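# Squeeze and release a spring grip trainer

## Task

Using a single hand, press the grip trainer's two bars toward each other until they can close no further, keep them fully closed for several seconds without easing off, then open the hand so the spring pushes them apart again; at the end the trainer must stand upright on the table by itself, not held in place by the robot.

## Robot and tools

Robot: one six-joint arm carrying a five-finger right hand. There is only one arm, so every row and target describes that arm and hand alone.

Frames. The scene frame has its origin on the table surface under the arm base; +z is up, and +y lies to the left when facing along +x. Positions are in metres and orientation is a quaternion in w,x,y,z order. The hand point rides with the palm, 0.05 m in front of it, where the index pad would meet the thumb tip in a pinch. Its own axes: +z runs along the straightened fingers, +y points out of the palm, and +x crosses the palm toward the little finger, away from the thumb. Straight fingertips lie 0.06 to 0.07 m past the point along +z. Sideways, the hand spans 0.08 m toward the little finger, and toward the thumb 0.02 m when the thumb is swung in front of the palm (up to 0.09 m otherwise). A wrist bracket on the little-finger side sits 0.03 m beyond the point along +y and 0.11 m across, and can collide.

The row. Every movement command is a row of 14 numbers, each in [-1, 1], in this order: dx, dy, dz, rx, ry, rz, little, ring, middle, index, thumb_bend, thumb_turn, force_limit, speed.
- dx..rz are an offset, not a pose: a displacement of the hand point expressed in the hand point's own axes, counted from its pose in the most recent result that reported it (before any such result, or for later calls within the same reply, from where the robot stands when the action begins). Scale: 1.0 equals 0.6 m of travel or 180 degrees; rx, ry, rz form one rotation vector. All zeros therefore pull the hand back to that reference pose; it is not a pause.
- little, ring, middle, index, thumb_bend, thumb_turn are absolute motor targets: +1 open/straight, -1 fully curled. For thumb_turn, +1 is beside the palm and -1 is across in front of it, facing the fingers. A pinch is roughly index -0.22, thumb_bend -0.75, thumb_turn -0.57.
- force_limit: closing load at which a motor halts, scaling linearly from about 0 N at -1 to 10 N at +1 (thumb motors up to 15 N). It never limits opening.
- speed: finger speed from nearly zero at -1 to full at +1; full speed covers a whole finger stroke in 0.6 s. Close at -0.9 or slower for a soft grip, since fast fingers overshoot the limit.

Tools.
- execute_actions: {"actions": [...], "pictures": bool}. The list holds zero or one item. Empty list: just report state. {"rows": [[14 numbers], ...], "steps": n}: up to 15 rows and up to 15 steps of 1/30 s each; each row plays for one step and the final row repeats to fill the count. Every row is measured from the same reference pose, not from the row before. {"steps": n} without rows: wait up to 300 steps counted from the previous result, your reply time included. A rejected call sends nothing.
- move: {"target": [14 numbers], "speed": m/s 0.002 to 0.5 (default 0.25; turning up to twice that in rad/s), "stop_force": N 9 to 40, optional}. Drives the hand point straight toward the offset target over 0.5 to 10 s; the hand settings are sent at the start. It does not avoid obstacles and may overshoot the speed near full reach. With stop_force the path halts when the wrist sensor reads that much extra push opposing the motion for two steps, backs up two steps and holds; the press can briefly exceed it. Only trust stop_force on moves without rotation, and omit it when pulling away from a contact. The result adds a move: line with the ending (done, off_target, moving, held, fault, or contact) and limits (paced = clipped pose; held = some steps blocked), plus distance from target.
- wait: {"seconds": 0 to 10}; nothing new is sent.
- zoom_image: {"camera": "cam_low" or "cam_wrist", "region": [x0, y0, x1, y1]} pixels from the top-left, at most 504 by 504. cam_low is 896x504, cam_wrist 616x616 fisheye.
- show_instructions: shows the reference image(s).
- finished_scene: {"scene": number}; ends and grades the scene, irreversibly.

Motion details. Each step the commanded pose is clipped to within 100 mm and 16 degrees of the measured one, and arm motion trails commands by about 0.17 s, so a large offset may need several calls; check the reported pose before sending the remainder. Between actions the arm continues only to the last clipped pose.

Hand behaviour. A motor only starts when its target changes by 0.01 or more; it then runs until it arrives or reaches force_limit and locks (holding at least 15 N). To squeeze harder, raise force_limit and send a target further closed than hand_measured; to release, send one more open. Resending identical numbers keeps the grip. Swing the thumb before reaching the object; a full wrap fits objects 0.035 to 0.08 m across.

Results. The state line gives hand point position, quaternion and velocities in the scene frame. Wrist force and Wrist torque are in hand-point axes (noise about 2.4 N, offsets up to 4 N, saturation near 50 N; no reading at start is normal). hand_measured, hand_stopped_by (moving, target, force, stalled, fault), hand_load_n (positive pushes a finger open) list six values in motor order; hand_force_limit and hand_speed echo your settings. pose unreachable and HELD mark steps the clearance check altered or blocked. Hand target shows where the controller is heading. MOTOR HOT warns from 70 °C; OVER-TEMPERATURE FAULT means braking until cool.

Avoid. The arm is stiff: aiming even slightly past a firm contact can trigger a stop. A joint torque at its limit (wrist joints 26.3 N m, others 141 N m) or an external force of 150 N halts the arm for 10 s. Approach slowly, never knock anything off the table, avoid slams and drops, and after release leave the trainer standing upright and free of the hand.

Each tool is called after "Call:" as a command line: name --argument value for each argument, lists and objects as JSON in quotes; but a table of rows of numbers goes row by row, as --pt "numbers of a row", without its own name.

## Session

Call:
execute_actions --actions '[]'

Scene clock: 0.00 s of 4800.00 s.
end_effector_position=(-0.0107, +0.4129, +0.3677) hand_measured=(+1.000, +1.000, +1.000, +1.000, +1.000, +1.000) hand_load_n=(+0.0, +0.0, +0.0, +0.0, +0.0, +0.0) hand_stopped_by=(target, target, target, target, target, target) hand_force_limit=0.00 hand_speed=-0.80 end_effector_quat_wxyz=(-0.026, +0.058, +0.996, +0.071) end_effector_velocity=(-0.000, -0.000, +0.000) end_effector_angular_velocity=(+0.000, -0.000, +0.000)
Joint positions: [ 1.318 -1.624  1.568  1.487  1.438 -0.261]
Joint velocities: [-0. -0. -0.  0. -0. -0.]
Motor temperatures (°C, as the motors report them): [27 30 30 31 32 34]
Wrist force (N, on the end effector, along its own x y z axes, offset not removed): no reading
Wrist torque (N m, same axes, about the end effector's origin, offset not removed): no reading
Hand target: -0.011, +0.413, +0.368; -0.026, +0.058, +0.996, +0.071
camera_calibration (this result's frames):
cam_wrist: T_world_to_cam=[[0.224873, 0.969445, 0.0980179, -0.43007], [0.830093, -0.24328, 0.501758, -0.0788496], [0.510273, -0.0314679, -0.859437, 0.460631], [0, 0, 0, 1]] pos_world=[-0.0728834, 0.412242, 0.477601]

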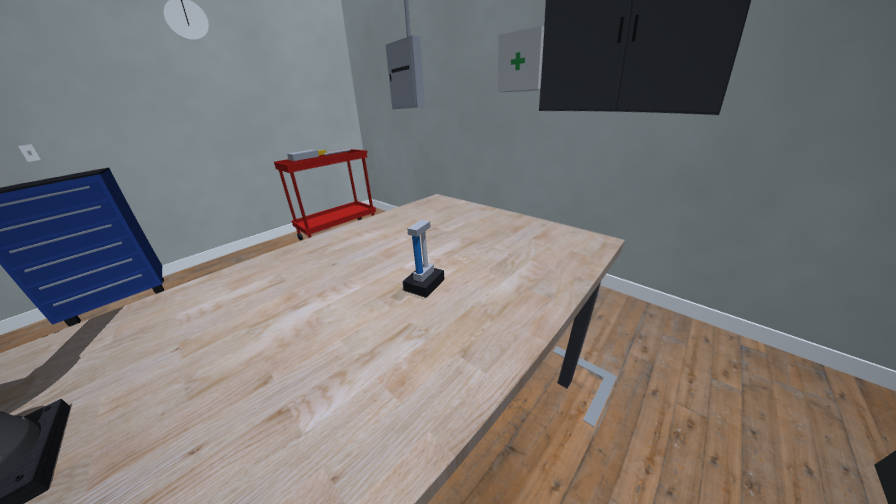

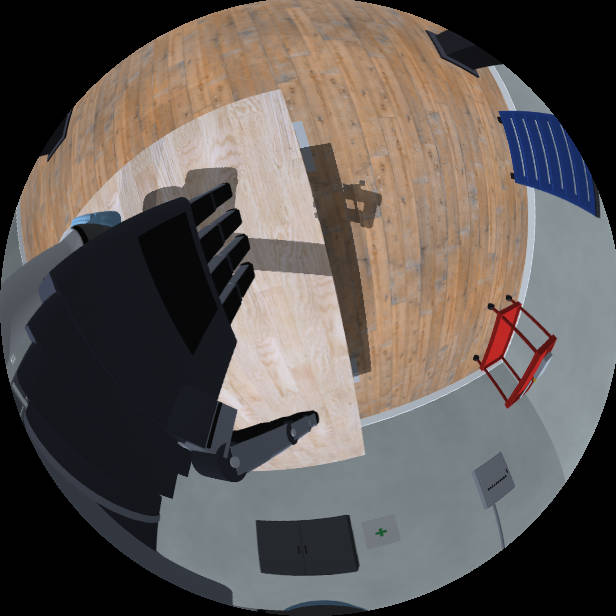

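Call:
zoom_image --camera "cam_low" --region '[375, 210, 475, 310]'

Region (375, 210, 475, 310) of cam_low's 896x504 image, scaled by 5.040, with more detail than that image has.

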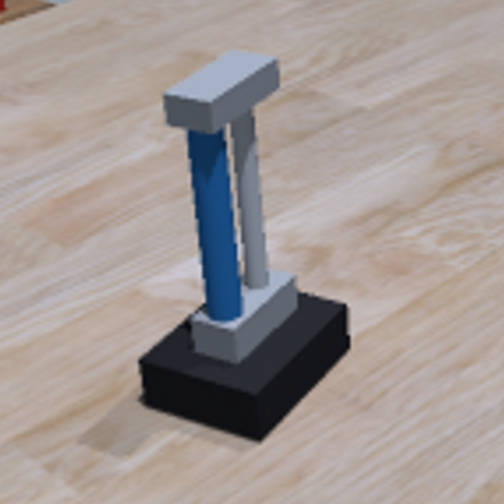

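Call:
move --target '[-0.808,-0.366,0.11,0.131,-0.305,0.098,1,1,1,1,1,-1,1,0.5]' --speed 0.25

Call:
move --target '[0.056,-0.29,0.52,0.087,-0.203,0.065,1,1,1,1,1,-1,1,0.5]' --speed 0.25

Scene clock: 43.93 s of 4800.00 s.
end_effector_position=(+0.4411, +0.1516, +0.2430) hand_measured=(+1.000, +1.000, +1.000, +1.000, +1.000, -1.000) hand_load_n=(+0.0, +0.0, +0.0, +0.0, +0.0, +0.0) hand_stopped_by=(target, target, target, target, target, target) hand_force_limit=1.00 hand_speed=0.50 end_effector_quat_wxyz=(+0.409, +0.222, +0.869, -0.165) end_effector_velocity=(+0.002, -0.001, -0.000) end_effector_angular_velocity=(-0.001, -0.005, +0.001)
Joint positions: [ 0.431 -1.515  1.977  0.484  2.226 -0.987]
Joint velocities: [-0.003  0.001  0.001 -0.011 -0.001 -0.006]
Motor temperatures (°C, as the motors report them): [27 30 30 31 32 34]
Wrist force (N, on the end effector, along its own x y z axes, offset not removed): [1.2 2.0 1.8]
Wrist torque (N m, same axes, about the end effector's origin, offset not removed): [0.13 -0.19 0.00]
Hand target: +0.441, +0.152, +0.243; +0.410, +0.222, +0.869, -0.165
Off the commanded pose: 0.001 m, 0 deg.
After step 90, 38.07 s passed at rest.
move: done
camera_calibration (this result's frames):
cam_wrist: T_world_to_cam=[[0.600711, 0.79855, -0.0382652, -0.372951], [0.0643545, -0.000591717, 0.997927, -0.27452], [0.796872, -0.601928, -0.0517457, -0.12152], [0, 0, 0, 1]] pos_world=[0.338538, 0.224511, 0.253392]

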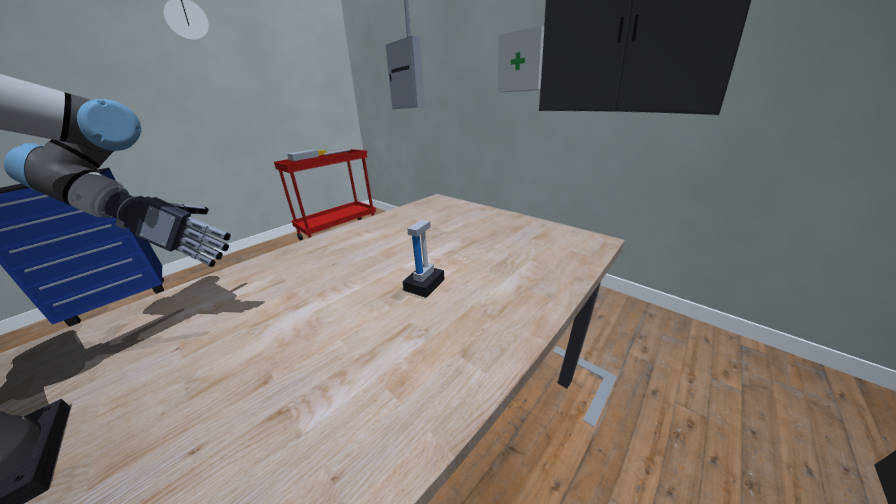

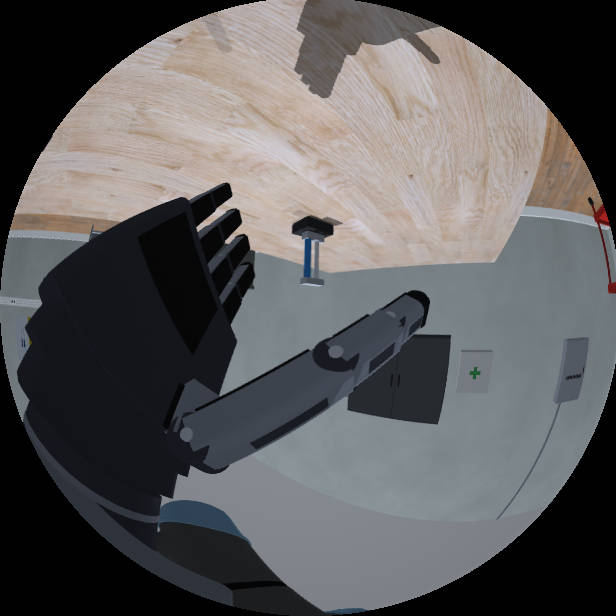

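Scene clock: 55.43 s of 4800.00 s.
end_effector_position=(+0.5093, -0.0880, +0.0814) hand_measured=(+1.000, +1.000, +1.000, +1.000, +1.000, -1.000) hand_load_n=(+0.0, +0.0, +0.0, +0.0, +0.0, +0.0) hand_stopped_by=(target, target, target, target, target, target) hand_force_limit=1.00 hand_speed=0.50 end_effector_quat_wxyz=(+0.584, +0.307, +0.696, -0.285) end_effector_velocity=(+0.000, -0.000, -0.000) end_effector_angular_velocity=(+0.000, +0.000, +0.000)
Joint positions: [-0.109 -1.077  2.388 -1.066  2.182 -1.465]
Joint velocities: [-0.  0. -0. -0. -0. -0.]
Motor temperatures (°C, as the motors report them): [27 30 30 31 32 34]
Wrist force (N, on the end effector, along its own x y z axes, offset not removed): [-34.3 -3.6 -14.2]
Wrist torque (N m, same axes, about the end effector's origin, offset not removed): [-0.46 5.89 -0.69]
Hand target: +0.509, -0.088, +0.081; +0.584, +0.307, +0.696, -0.285
Off the commanded pose: 0.062 m, 9 deg.
FORCE FAULT: contact force on the arm reached its limit, and the arm stopped for 10 seconds. The contact can be on any part of the arm, not only on its tool. The arm's remaining commands of this call were not run. The arm holds still and accepts commands again. Move the arm away from the contact; if what it grips holds it there, let go first. Pushing or pulling that hard again can fault the arm again.
move: fault
camera_calibration (this result's frames):
cam_wrist: T_world_to_cam=[[0.789213, 0.610691, 0.0648062, -0.349719], [-0.309709, 0.304664, 0.9007, 0.107551], [0.530305, -0.730915, 0.429582, -0.243184], [0, 0, 0, 1]] pos_world=[0.438274, 0.00305622, 0.0302609]

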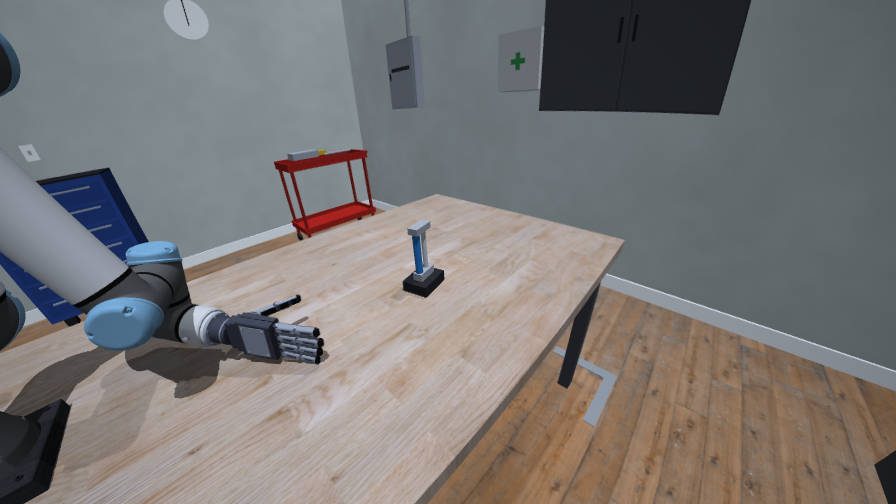

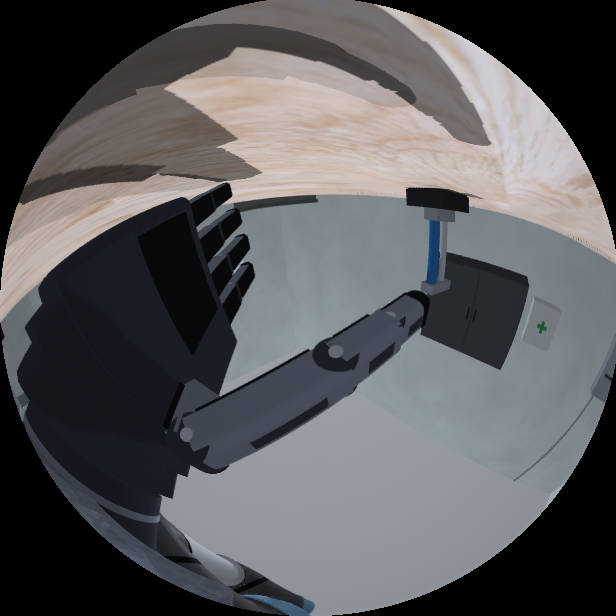

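Call:
move --target '[-0.115,-0.005,-0.018,0,0,0,1,1,1,1,1,-1,1,0.5]' --speed 0.08

Scene clock: 79.93 s of 4800.00 s.
end_effector_position=(+0.5092, -0.0883, +0.1511) hand_measured=(+1.000, +1.000, +1.000, +1.000, +1.000, -1.000) hand_load_n=(+0.0, +0.0, +0.0, +0.0, +0.0, +0.0) hand_stopped_by=(target, target, target, target, target, target) hand_force_limit=1.00 hand_speed=0.50 end_effector_quat_wxyz=(+0.584, +0.306, +0.696, -0.285) end_effector_velocity=(+0.000, -0.000, +0.003) end_effector_angular_velocity=(+0.002, -0.002, -0.000)
Joint positions: [-0.117 -1.296  2.367 -0.827  2.174 -1.468]
Joint velocities: [-0.001 -0.007 -0.003  0.01  -0.     0.003]
Motor temperatures (°C, as the motors report them): [27 30 30 31 32 34]
Wrist force (N, on the end effector, along its own x y z axes, offset not removed): [-3.1 0.3 -1.8]
Wrist torque (N m, same axes, about the end effector's origin, offset not removed): [0.18 0.64 -0.15]
Hand target: +0.509, -0.088, +0.151; +0.584, +0.307, +0.696, -0.285
Off the commanded pose: 0.000 m, 0 deg.
After step 90, 20.13 s passed at rest.
move: done
camera_calibration (this result's frames):
cam_wrist: T_world_to_cam=[[0.78919, 0.610726, 0.0647465, -0.353914], [-0.309766, 0.304803, 0.900633, 0.0448477], [0.530306, -0.730827, 0.42973, -0.273326], [0, 0, 0, 1]] pos_world=[0.438145, 0.00272069, 0.0999798]

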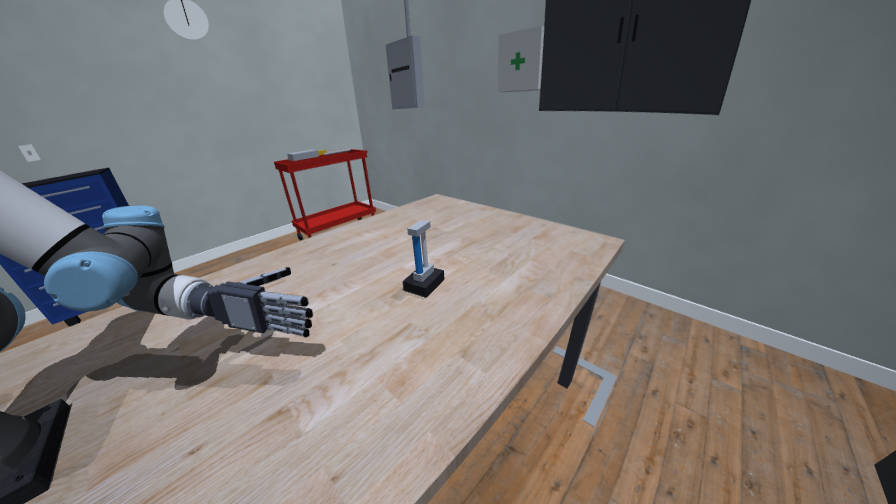

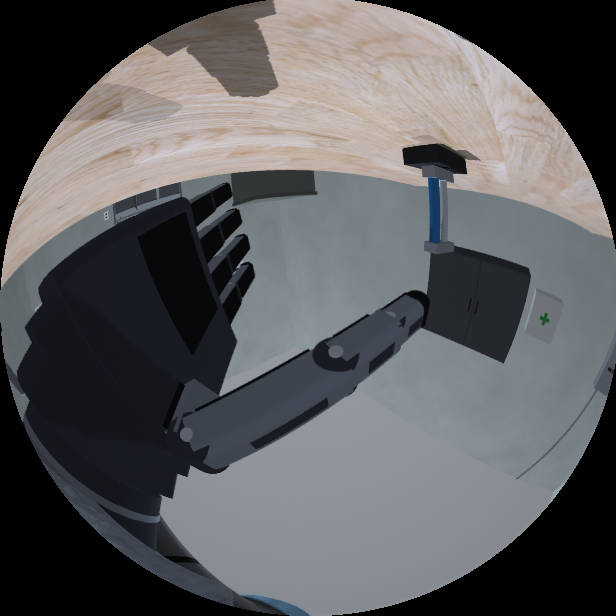

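Call:
move --target '[-0.003,0.3657,0.142,0.002,-0.05,0.012,1,1,1,1,1,-1,1,0.5]' --speed 0.15

Scene clock: 89.73 s of 4800.00 s.
end_effector_position=(+0.7300, -0.0101, +0.1310) hand_measured=(+1.000, +1.000, +1.000, +1.000, +1.000, -1.000) hand_load_n=(+0.0, +0.0, +0.0, +0.0, +0.0, +0.0) hand_stopped_by=(target, target, target, target, target, target) hand_force_limit=1.00 hand_speed=0.50 end_effector_quat_wxyz=(+0.641, +0.298, +0.641, -0.299) end_effector_velocity=(+0.002, +0.001, +0.000) end_effector_angular_velocity=(-0.001, -0.001, -0.000)
Joint positions: [ 0.148 -0.818  1.721 -0.834  2.455 -1.518]
Joint velocities: [ 0.001  0.004 -0.007  0.001  0.002 -0.001]
Motor temperatures (°C, as the motors report them): [27 30 30 31 32 34]
Wrist force (N, on the end effector, along its own x y z axes, offset not removed): [1.8 3.8 0.0]
Wrist torque (N m, same axes, about the end effector's origin, offset not removed): [0.60 -0.27 0.38]
Hand target: +0.730, -0.010, +0.131; +0.641, +0.298, +0.641, -0.299
Off the commanded pose: 0.000 m, 0 deg.
After step 90, 4.63 s passed at rest.
move: done
camera_calibration (this result's frames):
cam_wrist: T_world_to_cam=[[0.781675, 0.61425, 0.108081, -0.574757], [-0.419564, 0.389668, 0.819832, 0.199158], [0.461466, -0.686189, 0.562311, -0.291298], [0, 0, 0, 1]] pos_world=[0.667256, 0.0755534, 0.0626445]

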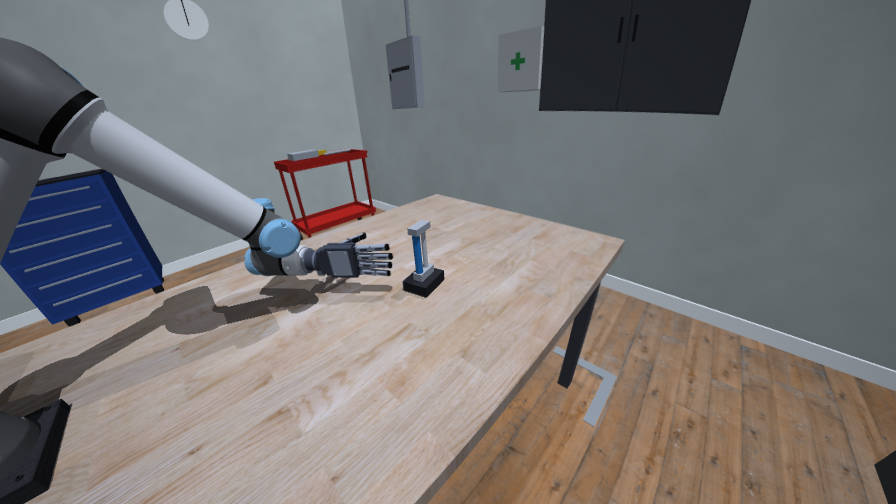

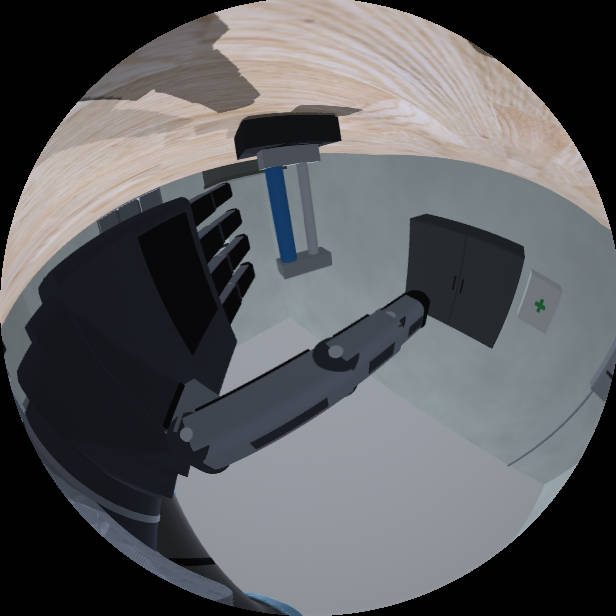

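Call:
move --target '[0,0.006,0.28,0,0,0,1,1,1,1,1,-1,1,0.5]' --speed 0.06

Call:
move --target '[0,0,0,0,0,0,-1,-1,-1,-1,0.6,-1,0.2,-0.5]'

Scene clock: 102.73 s of 4800.00 s.
end_effector_position=(+0.8405, -0.1363, +0.1310) hand_measured=(+1.000, +1.000, +1.000, +1.000, +1.000, -1.000) hand_load_n=(+0.0, +0.0, +0.0, +0.0, +0.0, +0.0) hand_stopped_by=(target, target, target, target, target, target) hand_force_limit=1.00 hand_speed=0.50 end_effector_quat_wxyz=(+0.641, +0.298, +0.641, -0.299) end_effector_velocity=(+0.002, -0.002, +0.000) end_effector_angular_velocity=(-0.000, +0.001, -0.000)
Joint positions: [-0.054 -0.655  1.394 -0.683  2.253 -1.535]
Joint velocities: [-0.002  0.003 -0.007  0.004 -0.002 -0.001]
Motor temperatures (°C, as the motors report them): [27 30 30 31 32 34]
Wrist force (N, on the end effector, along its own x y z axes, offset not removed): [-0.4 -0.9 -2.8]
Wrist torque (N m, same axes, about the end effector's origin, offset not removed): [0.48 0.11 -0.16]
Hand target: +0.841, -0.137, +0.131; +0.641, +0.298, +0.641, -0.299
Off the commanded pose: 0.000 m, 0 deg.
After step 90, 6.77 s passed at rest.
move: done
camera_calibration (this result's frames):
cam_wrist: T_world_to_cam=[[0.781668, 0.614271, 0.108015, -0.583606], [-0.419571, 0.389756, 0.819787, 0.294719], [0.461472, -0.686121, 0.56239, -0.42891], [0, 0, 0, 1]] pos_world=[0.777772, -0.0506606, 0.0626457]

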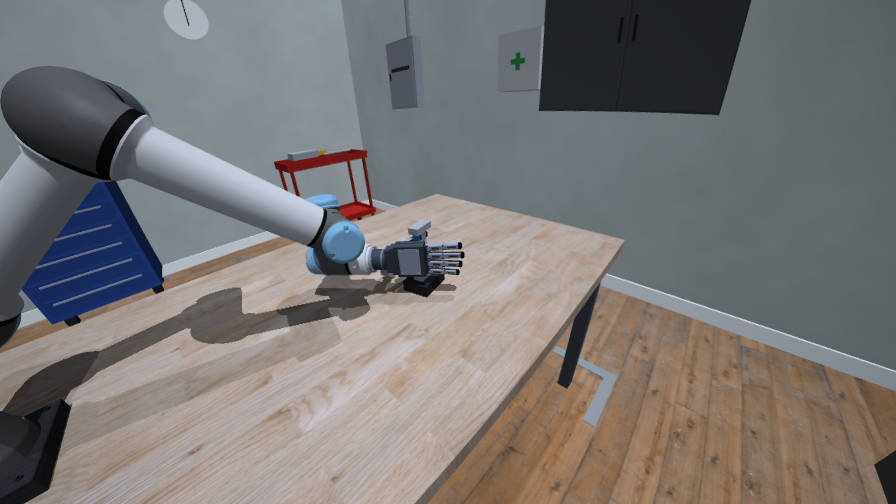

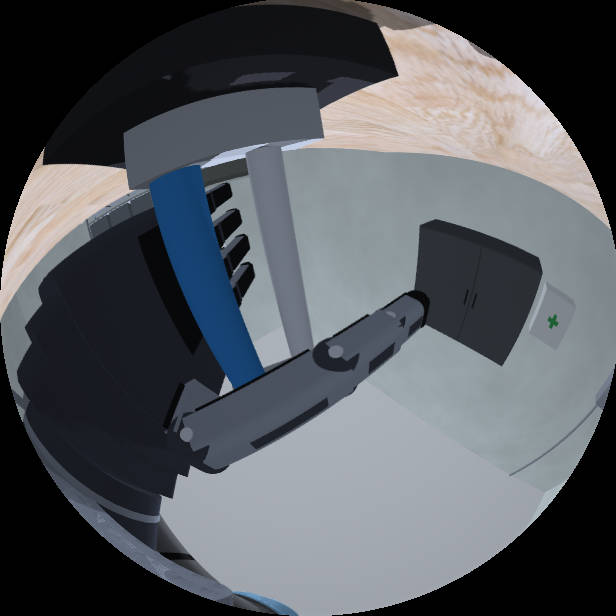

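Scene clock: 105.20 s of 4800.00 s.
end_effector_position=(+0.8405, -0.1363, +0.1310) hand_measured=(-0.828, -0.774, -0.802, -0.828, +0.600, -1.000) hand_load_n=(+6.5, +0.0, +0.0, +8.5, +0.0, +0.0) hand_stopped_by=(force, force, force, force, target, target) hand_force_limit=0.20 hand_speed=-0.50 end_effector_quat_wxyz=(+0.641, +0.298, +0.641, -0.299) end_effector_velocity=(-0.000, -0.001, -0.001) end_effector_angular_velocity=(+0.002, +0.000, -0.000)
Joint positions: [-0.054 -0.655  1.394 -0.683  2.253 -1.535]
Joint velocities: [-0.001  0.001  0.     0.    -0.     0.002]
Motor temperatures (°C, as the motors report them): [27 30 30 31 32 34]
Wrist force (N, on the end effector, along its own x y z axes, offset not removed): [-0.5 4.4 1.8]
Wrist torque (N m, same axes, about the end effector's origin, offset not removed): [0.66 -0.20 -0.04]
Hand target: +0.841, -0.136, +0.131; +0.641, +0.298, +0.641, -0.299
Off the commanded pose: 0.000 m, 0 deg.
move: done
camera_calibration (this result's frames):
cam_wrist: T_world_to_cam=[[0.781653, 0.614275, 0.108093, -0.583617], [-0.419669, 0.389775, 0.819728, 0.294772], [0.461407, -0.686106, 0.562461, -0.428892], [0, 0, 0, 1]] pos_world=[0.777787, -0.0506584, 0.0626864]

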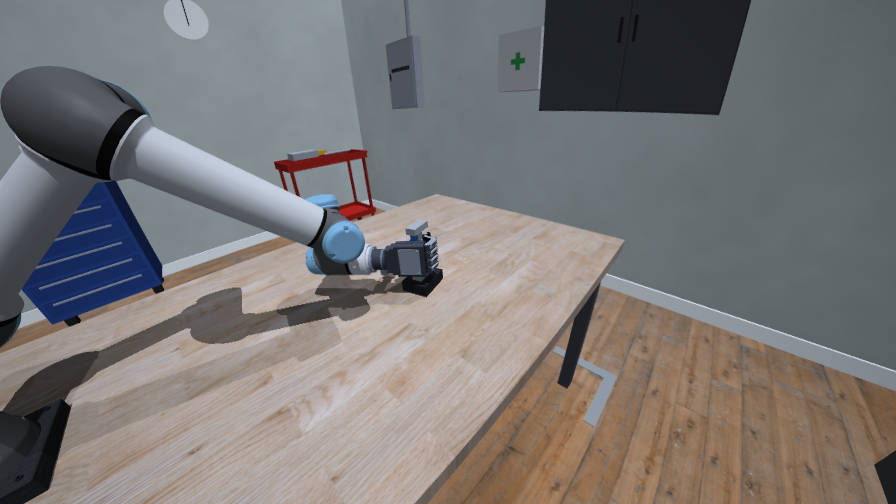

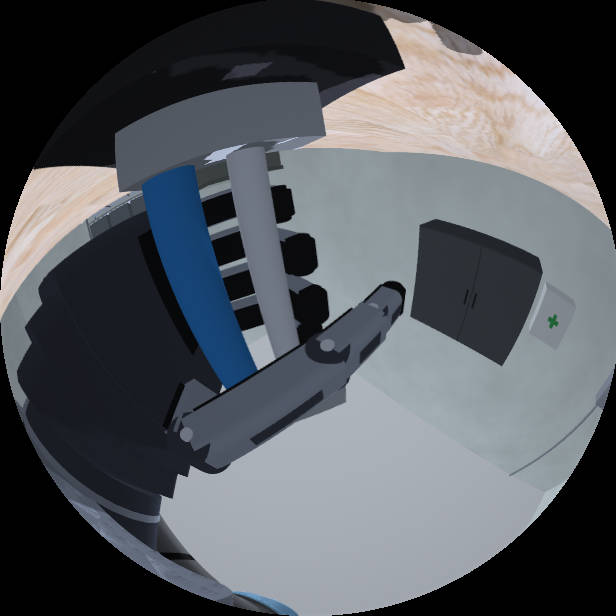

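Call:
move --target '[0,0,0,0,0,0,-0.99,-0.99,-0.99,-0.99,0.15,-1,1,-0.8]'

Call:
move --target '[0,0,0,0,0,0,-1,-1,-1,-1,0.15,-1,1,-0.8]'

Call:
zoom_image --camera "cam_wrist" --region '[100, 60, 380, 340]'

Scene clock: 113.00 s of 4800.00 s.
end_effector_position=(+0.8405, -0.1363, +0.1310) hand_measured=(-0.880, -0.878, -0.880, -0.858, +0.156, -1.000) hand_load_n=(+1.5, +11.5, +7.5, +0.0, +3.5, +0.5) hand_stopped_by=(force, force, force, force, target, target) hand_force_limit=1.00 hand_speed=-0.80 end_effector_quat_wxyz=(+0.641, +0.298, +0.641, -0.299) end_effector_velocity=(+0.000, +0.000, +0.000) end_effector_angular_velocity=(-0.001, +0.001, -0.000)
Joint positions: [-0.054 -0.655  1.394 -0.683  2.253 -1.535]
Joint velocities: [ 0.    -0.    -0.     0.     0.    -0.002]
Motor temperatures (°C, as the motors report them): [27 30 30 31 32 34]
Wrist force (N, on the end effector, along its own x y z axes, offset not removed): [-0.6 -4.4 6.1]
Wrist torque (N m, same axes, about the end effector's origin, offset not removed): [-0.91 -0.01 -0.40]
Hand target: +0.841, -0.136, +0.131; +0.641, +0.298, +0.641, -0.299
Off the commanded pose: 0.000 m, 0 deg.
After step 90, 2.40 s passed at rest.
move: done
camera_calibration (this result's frames):
cam_wrist: T_world_to_cam=[[0.781651, 0.614281, 0.108072, -0.58361], [-0.419646, 0.389766, 0.819744, 0.294772], [0.461431, -0.686106, 0.562442, -0.428892], [0, 0, 0, 1]] pos_world=[0.777783, -0.050657, 0.0626614]

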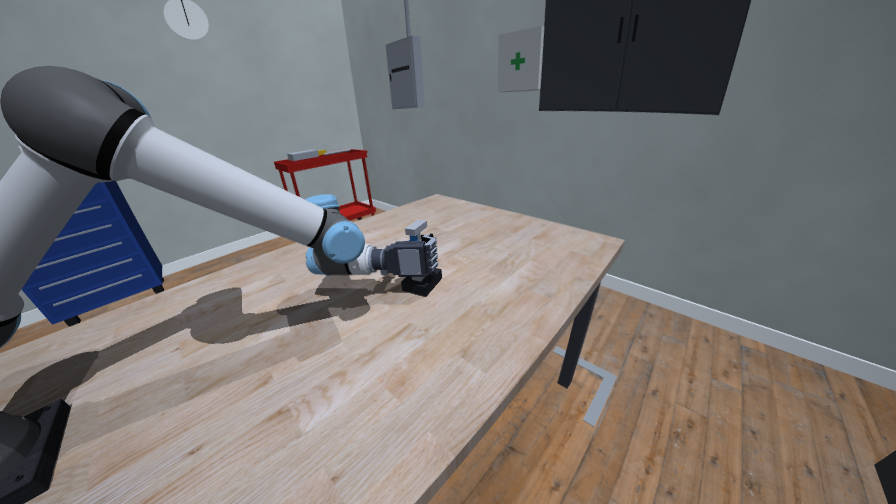

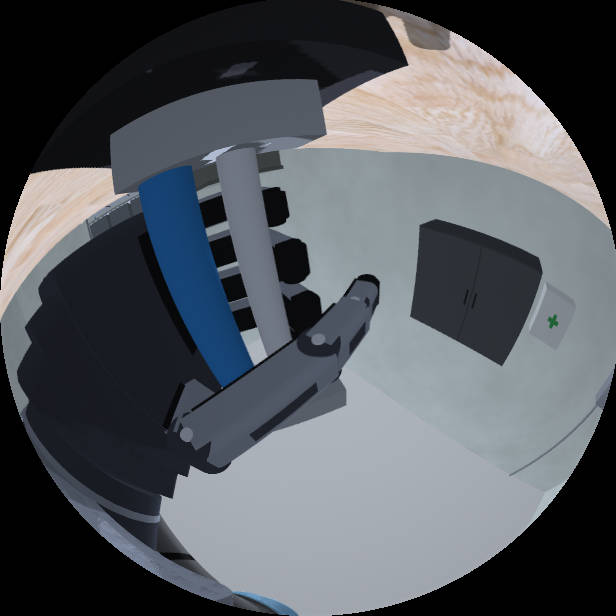

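Scene clock: 113.50 s of 4800.00 s.
end_effector_position=(+0.8405, -0.1363, +0.1310) hand_measured=(-0.918, -0.880, -0.884, -0.904, +0.156, -1.000) hand_load_n=(+9.0, +4.0, +6.5, +11.0, +3.0, +0.0) hand_stopped_by=(force, force, force, force, target, target) hand_force_limit=1.00 hand_speed=-0.80 end_effector_quat_wxyz=(+0.641, +0.298, +0.641, -0.299) end_effector_velocity=(+0.000, -0.000, +0.001) end_effector_angular_velocity=(-0.000, -0.001, -0.000)
Joint positions: [-0.054 -0.655  1.394 -0.683  2.253 -1.535]
Joint velocities: [-0.    -0.001 -0.    -0.    -0.     0.   ]
Motor temperatures (°C, as the motors report them): [27 30 30 31 32 34]
Wrist force (N, on the end effector, along its own x y z axes, offset not removed): [-1.7 1.8 2.2]
Wrist torque (N m, same axes, about the end effector's origin, offset not removed): [0.18 0.32 -0.06]
Hand target: +0.841, -0.136, +0.131; +0.641, +0.298, +0.641, -0.299
Off the commanded pose: 0.000 m, 0 deg.
move: done
camera_calibration (this result's frames):
cam_wrist: T_world_to_cam=[[0.78165, 0.614282, 0.108078, -0.58361], [-0.419654, 0.389767, 0.819739, 0.294778], [0.461426, -0.686105, 0.562447, -0.42889], [0, 0, 0, 1]] pos_world=[0.777785, -0.0506573, 0.0626627]

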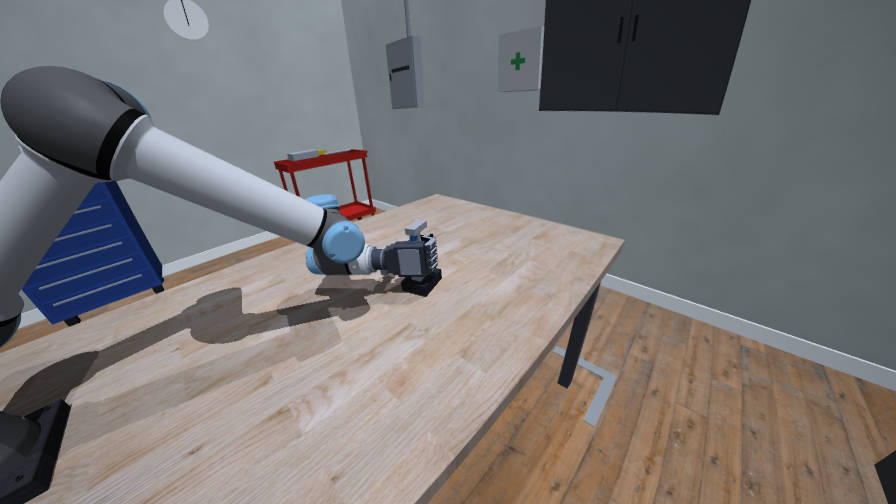

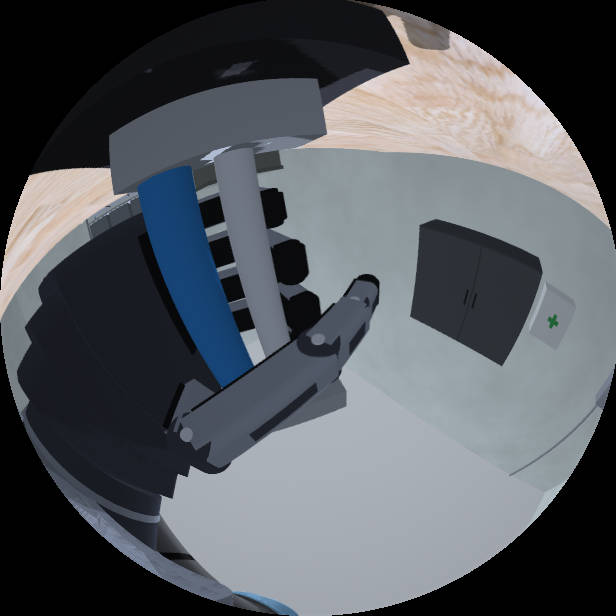

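Region (100, 60, 380, 340) of cam_wrist's 616x616 image, scaled by 1.800, with more detail than that image has.

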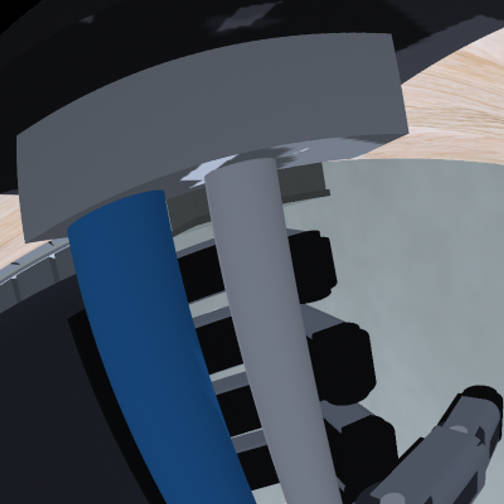

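Keep ratcheting.

Call:
move --target '[0,0,0,0,0,0,-0.99,-0.99,-0.99,-0.99,0.15,-1,1,-0.8]'

Call:
move --target '[0,0,0,0,0,0,-1,-1,-1,-1,0.15,-1,1,-0.8]'

Call:
move --target '[0,0,0,0,0,0,-0.99,-0.99,-0.99,-0.99,0.15,-1,1,-0.8]'

Call:
move --target '[0,0,0,0,0,0,-1,-1,-1,-1,0.15,-1,1,-0.8]'

Call:
zoom_image --camera "cam_wrist" --region '[100, 60, 380, 340]'

Scene clock: 121.93 s of 4800.00 s.
end_effector_position=(+0.8405, -0.1363, +0.1310) hand_measured=(-0.924, -0.908, -0.908, -0.906, +0.156, -1.000) hand_load_n=(+5.5, +10.5, +9.5, +4.0, +2.5, +0.0) hand_stopped_by=(force, force, force, force, target, target) hand_force_limit=1.00 hand_speed=-0.80 end_effector_quat_wxyz=(+0.641, +0.298, +0.641, -0.299) end_effector_velocity=(+0.000, +0.000, +0.001) end_effector_angular_velocity=(-0.001, -0.001, +0.000)
Joint positions: [-0.054 -0.655  1.394 -0.683  2.253 -1.535]
Joint velocities: [ 0.    -0.    -0.001 -0.     0.    -0.001]
Motor temperatures (°C, as the motors report them): [27 30 30 31 32 34]
Wrist force (N, on the end effector, along its own x y z axes, offset not removed): [-0.4 -2.2 0.8]
Wrist torque (N m, same axes, about the end effector's origin, offset not removed): [-0.31 0.18 -0.41]
Hand target: +0.841, -0.136, +0.131; +0.641, +0.298, +0.641, -0.299
Off the commanded pose: 0.000 m, 0 deg.
After step 90, 4.73 s passed at rest.
move: done
camera_calibration (this result's frames):
cam_wrist: T_world_to_cam=[[0.78165, 0.614282, 0.108077, -0.58361], [-0.419653, 0.389767, 0.819739, 0.294777], [0.461426, -0.686105, 0.562447, -0.42889], [0, 0, 0, 1]] pos_world=[0.777785, -0.0506572, 0.0626626]

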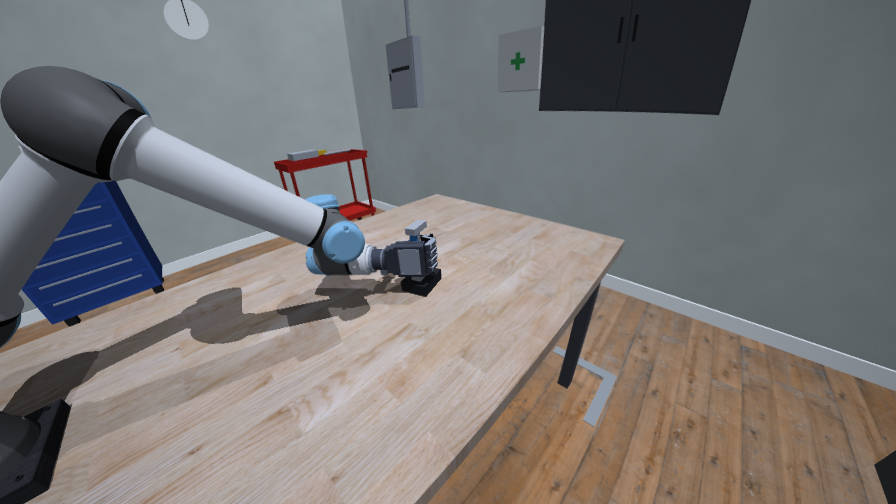

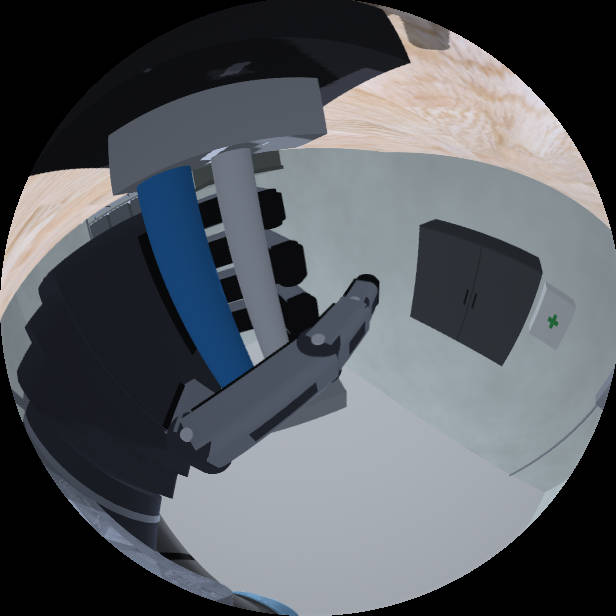

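Scene clock: 122.43 s of 4800.00 s.
end_effector_position=(+0.8405, -0.1363, +0.1310) hand_measured=(-0.950, -0.908, -0.914, -0.930, +0.156, -1.000) hand_load_n=(+10.0, +4.5, +5.5, +11.0, +2.0, +0.0) hand_stopped_by=(force, force, force, force, target, target) hand_force_limit=1.00 hand_speed=-0.80 end_effector_quat_wxyz=(+0.641, +0.298, +0.641, -0.299) end_effector_velocity=(+0.000, +0.000, +0.000) end_effector_angular_velocity=(-0.000, -0.000, +0.000)
Joint positions: [-0.054 -0.655  1.394 -0.683  2.253 -1.535]
Joint velocities: [ 0.     0.    -0.001 -0.     0.    -0.   ]
Motor temperatures (°C, as the motors report them): [27 30 30 31 32 34]
Wrist force (N, on the end effector, along its own x y z axes, offset not removed): [2.7 -0.4 5.5]
Wrist torque (N m, same axes, about the end effector's origin, offset not removed): [-0.01 -0.62 0.08]
Hand target: +0.841, -0.136, +0.131; +0.641, +0.298, +0.641, -0.299
Off the commanded pose: 0.000 m, 0 deg.
move: done
camera_calibration (this result's frames):
cam_wrist: T_world_to_cam=[[0.78165, 0.614282, 0.108078, -0.58361], [-0.419654, 0.389767, 0.819739, 0.294778], [0.461425, -0.686105, 0.562447, -0.42889], [0, 0, 0, 1]] pos_world=[0.777785, -0.0506573, 0.0626628]

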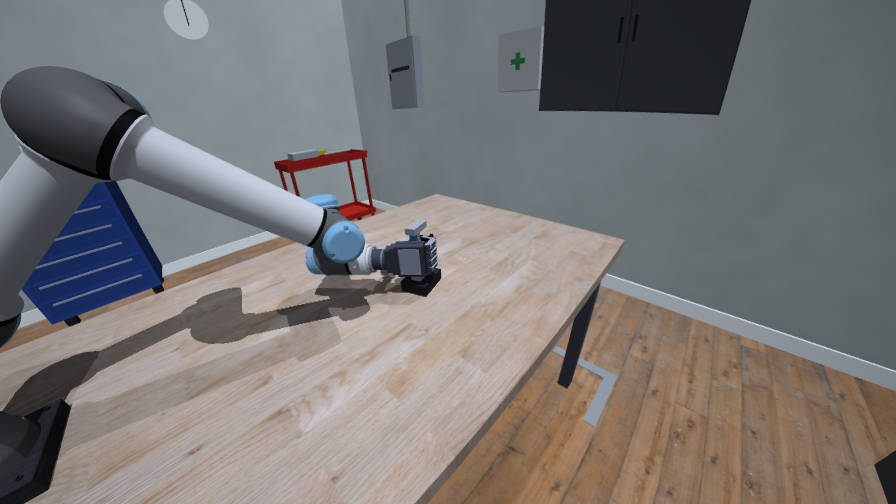

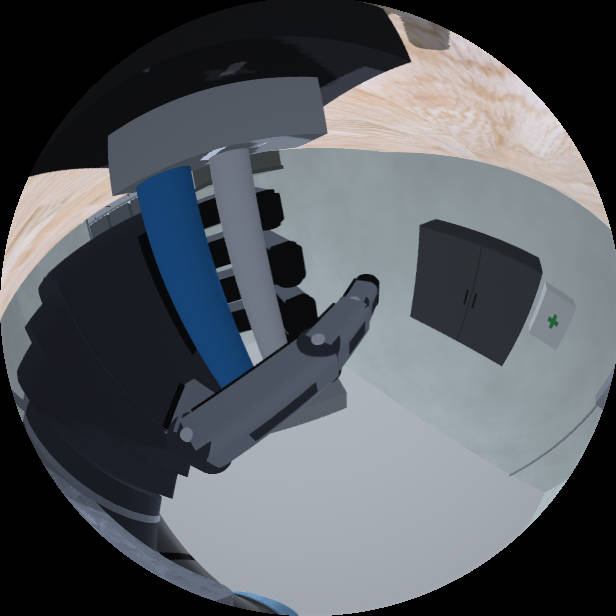

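Scene clock: 122.93 s of 4800.00 s.
end_effector_position=(+0.8405, -0.1363, +0.1310) hand_measured=(-0.950, -0.926, -0.930, -0.930, +0.156, -1.000) hand_load_n=(+6.0, +9.5, +9.5, +6.0, +2.0, +0.0) hand_stopped_by=(force, force, force, force, target, target) hand_force_limit=1.00 hand_speed=-0.80 end_effector_quat_wxyz=(+0.641, +0.298, +0.641, -0.299) end_effector_velocity=(+0.000, +0.000, -0.000) end_effector_angular_velocity=(-0.000, +0.001, +0.001)
Joint positions: [-0.054 -0.655  1.394 -0.683  2.253 -1.535]
Joint velocities: [ 0.     0.    -0.     0.    -0.    -0.001]
Motor temperatures (°C, as the motors report them): [27 30 30 31 32 34]
Wrist force (N, on the end effector, along its own x y z axes, offset not removed): [2.6 5.1 0.1]
Wrist torque (N m, same axes, about the end effector's origin, offset not removed): [0.81 -0.11 0.33]
Hand target: +0.841, -0.136, +0.131; +0.641, +0.298, +0.641, -0.299
Off the commanded pose: 0.000 m, 0 deg.
move: done
camera_calibration (this result's frames):
cam_wrist: T_world_to_cam=[[0.78165, 0.614282, 0.108078, -0.58361], [-0.419654, 0.389767, 0.819739, 0.294778], [0.461426, -0.686105, 0.562447, -0.42889], [0, 0, 0, 1]] pos_world=[0.777785, -0.0506572, 0.0626626]

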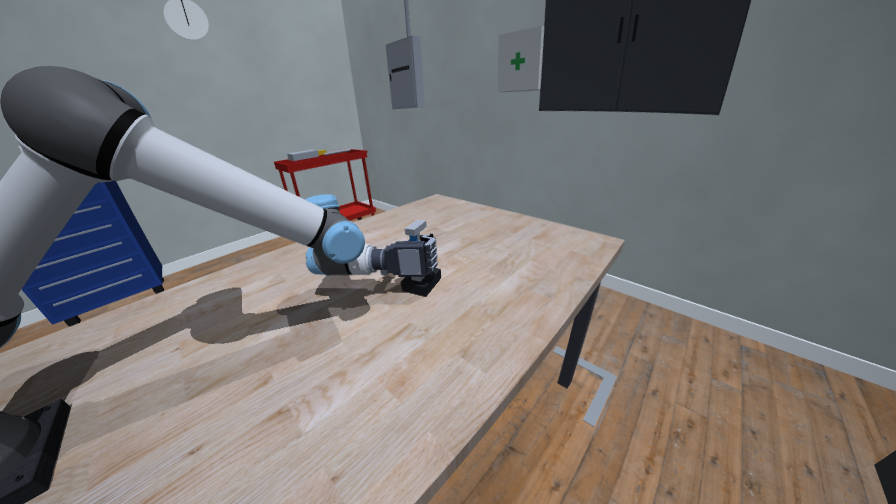

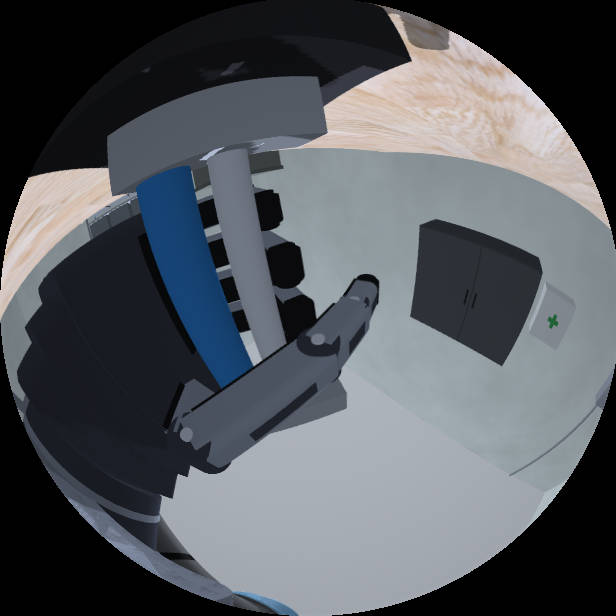

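Scene clock: 123.43 s of 4800.00 s.
end_effector_position=(+0.8405, -0.1363, +0.1310) hand_measured=(-0.968, -0.934, -0.942, -0.950, +0.156, -1.000) hand_load_n=(+9.5, +8.5, +9.5, +9.5, +1.5, +0.0) hand_stopped_by=(force, force, force, force, target, target) hand_force_limit=1.00 hand_speed=-0.80 end_effector_quat_wxyz=(+0.641, +0.298, +0.641, -0.299) end_effector_velocity=(-0.000, -0.000, -0.000) end_effector_angular_velocity=(+0.001, +0.000, -0.000)
Joint positions: [-0.054 -0.655  1.394 -0.683  2.253 -1.535]
Joint velocities: [-0.     0.     0.001 -0.    -0.     0.001]
Motor temperatures (°C, as the motors report them): [27 30 30 31 32 34]
Wrist force (N, on the end effector, along its own x y z axes, offset not removed): [0.3 2.9 3.9]
Wrist torque (N m, same axes, about the end effector's origin, offset not removed): [0.24 -0.09 -0.10]
Hand target: +0.841, -0.136, +0.131; +0.641, +0.298, +0.641, -0.299
Off the commanded pose: 0.000 m, 0 deg.
move: done
camera_calibration (this result's frames):
cam_wrist: T_world_to_cam=[[0.78165, 0.614282, 0.108078, -0.58361], [-0.419654, 0.389767, 0.819739, 0.294778], [0.461426, -0.686104, 0.562447, -0.42889], [0, 0, 0, 1]] pos_world=[0.777785, -0.0506571, 0.0626627]

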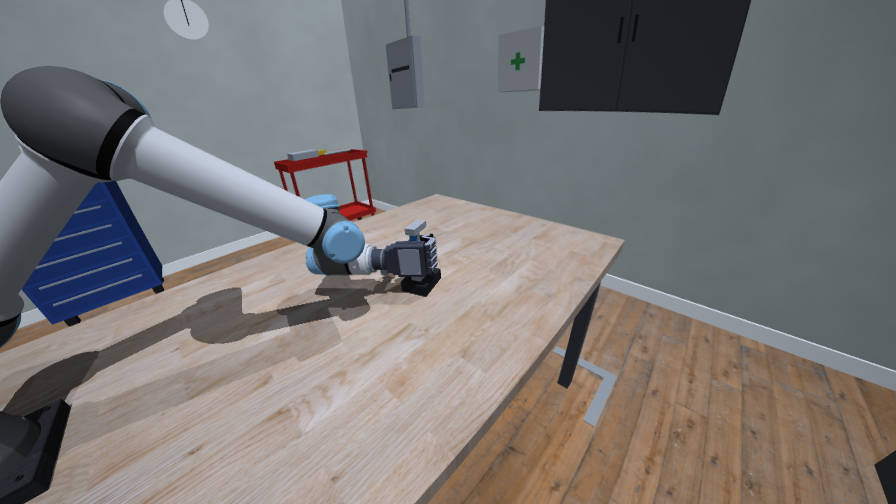

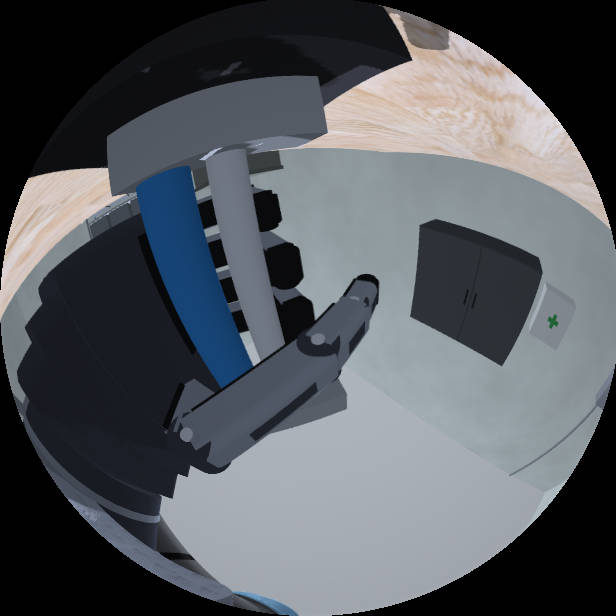

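Region (100, 60, 380, 340) of cam_wrist's 616x616 image, scaled by 1.800, with more detail than that image has.

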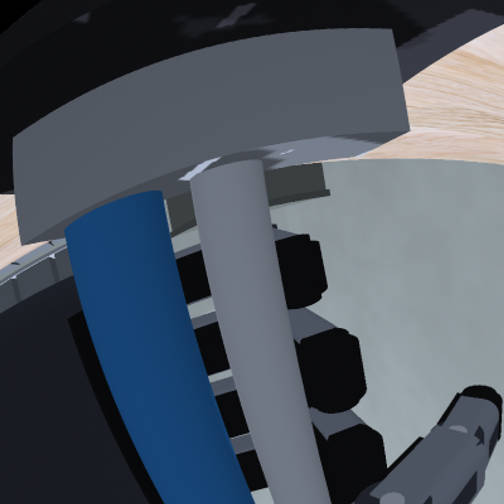

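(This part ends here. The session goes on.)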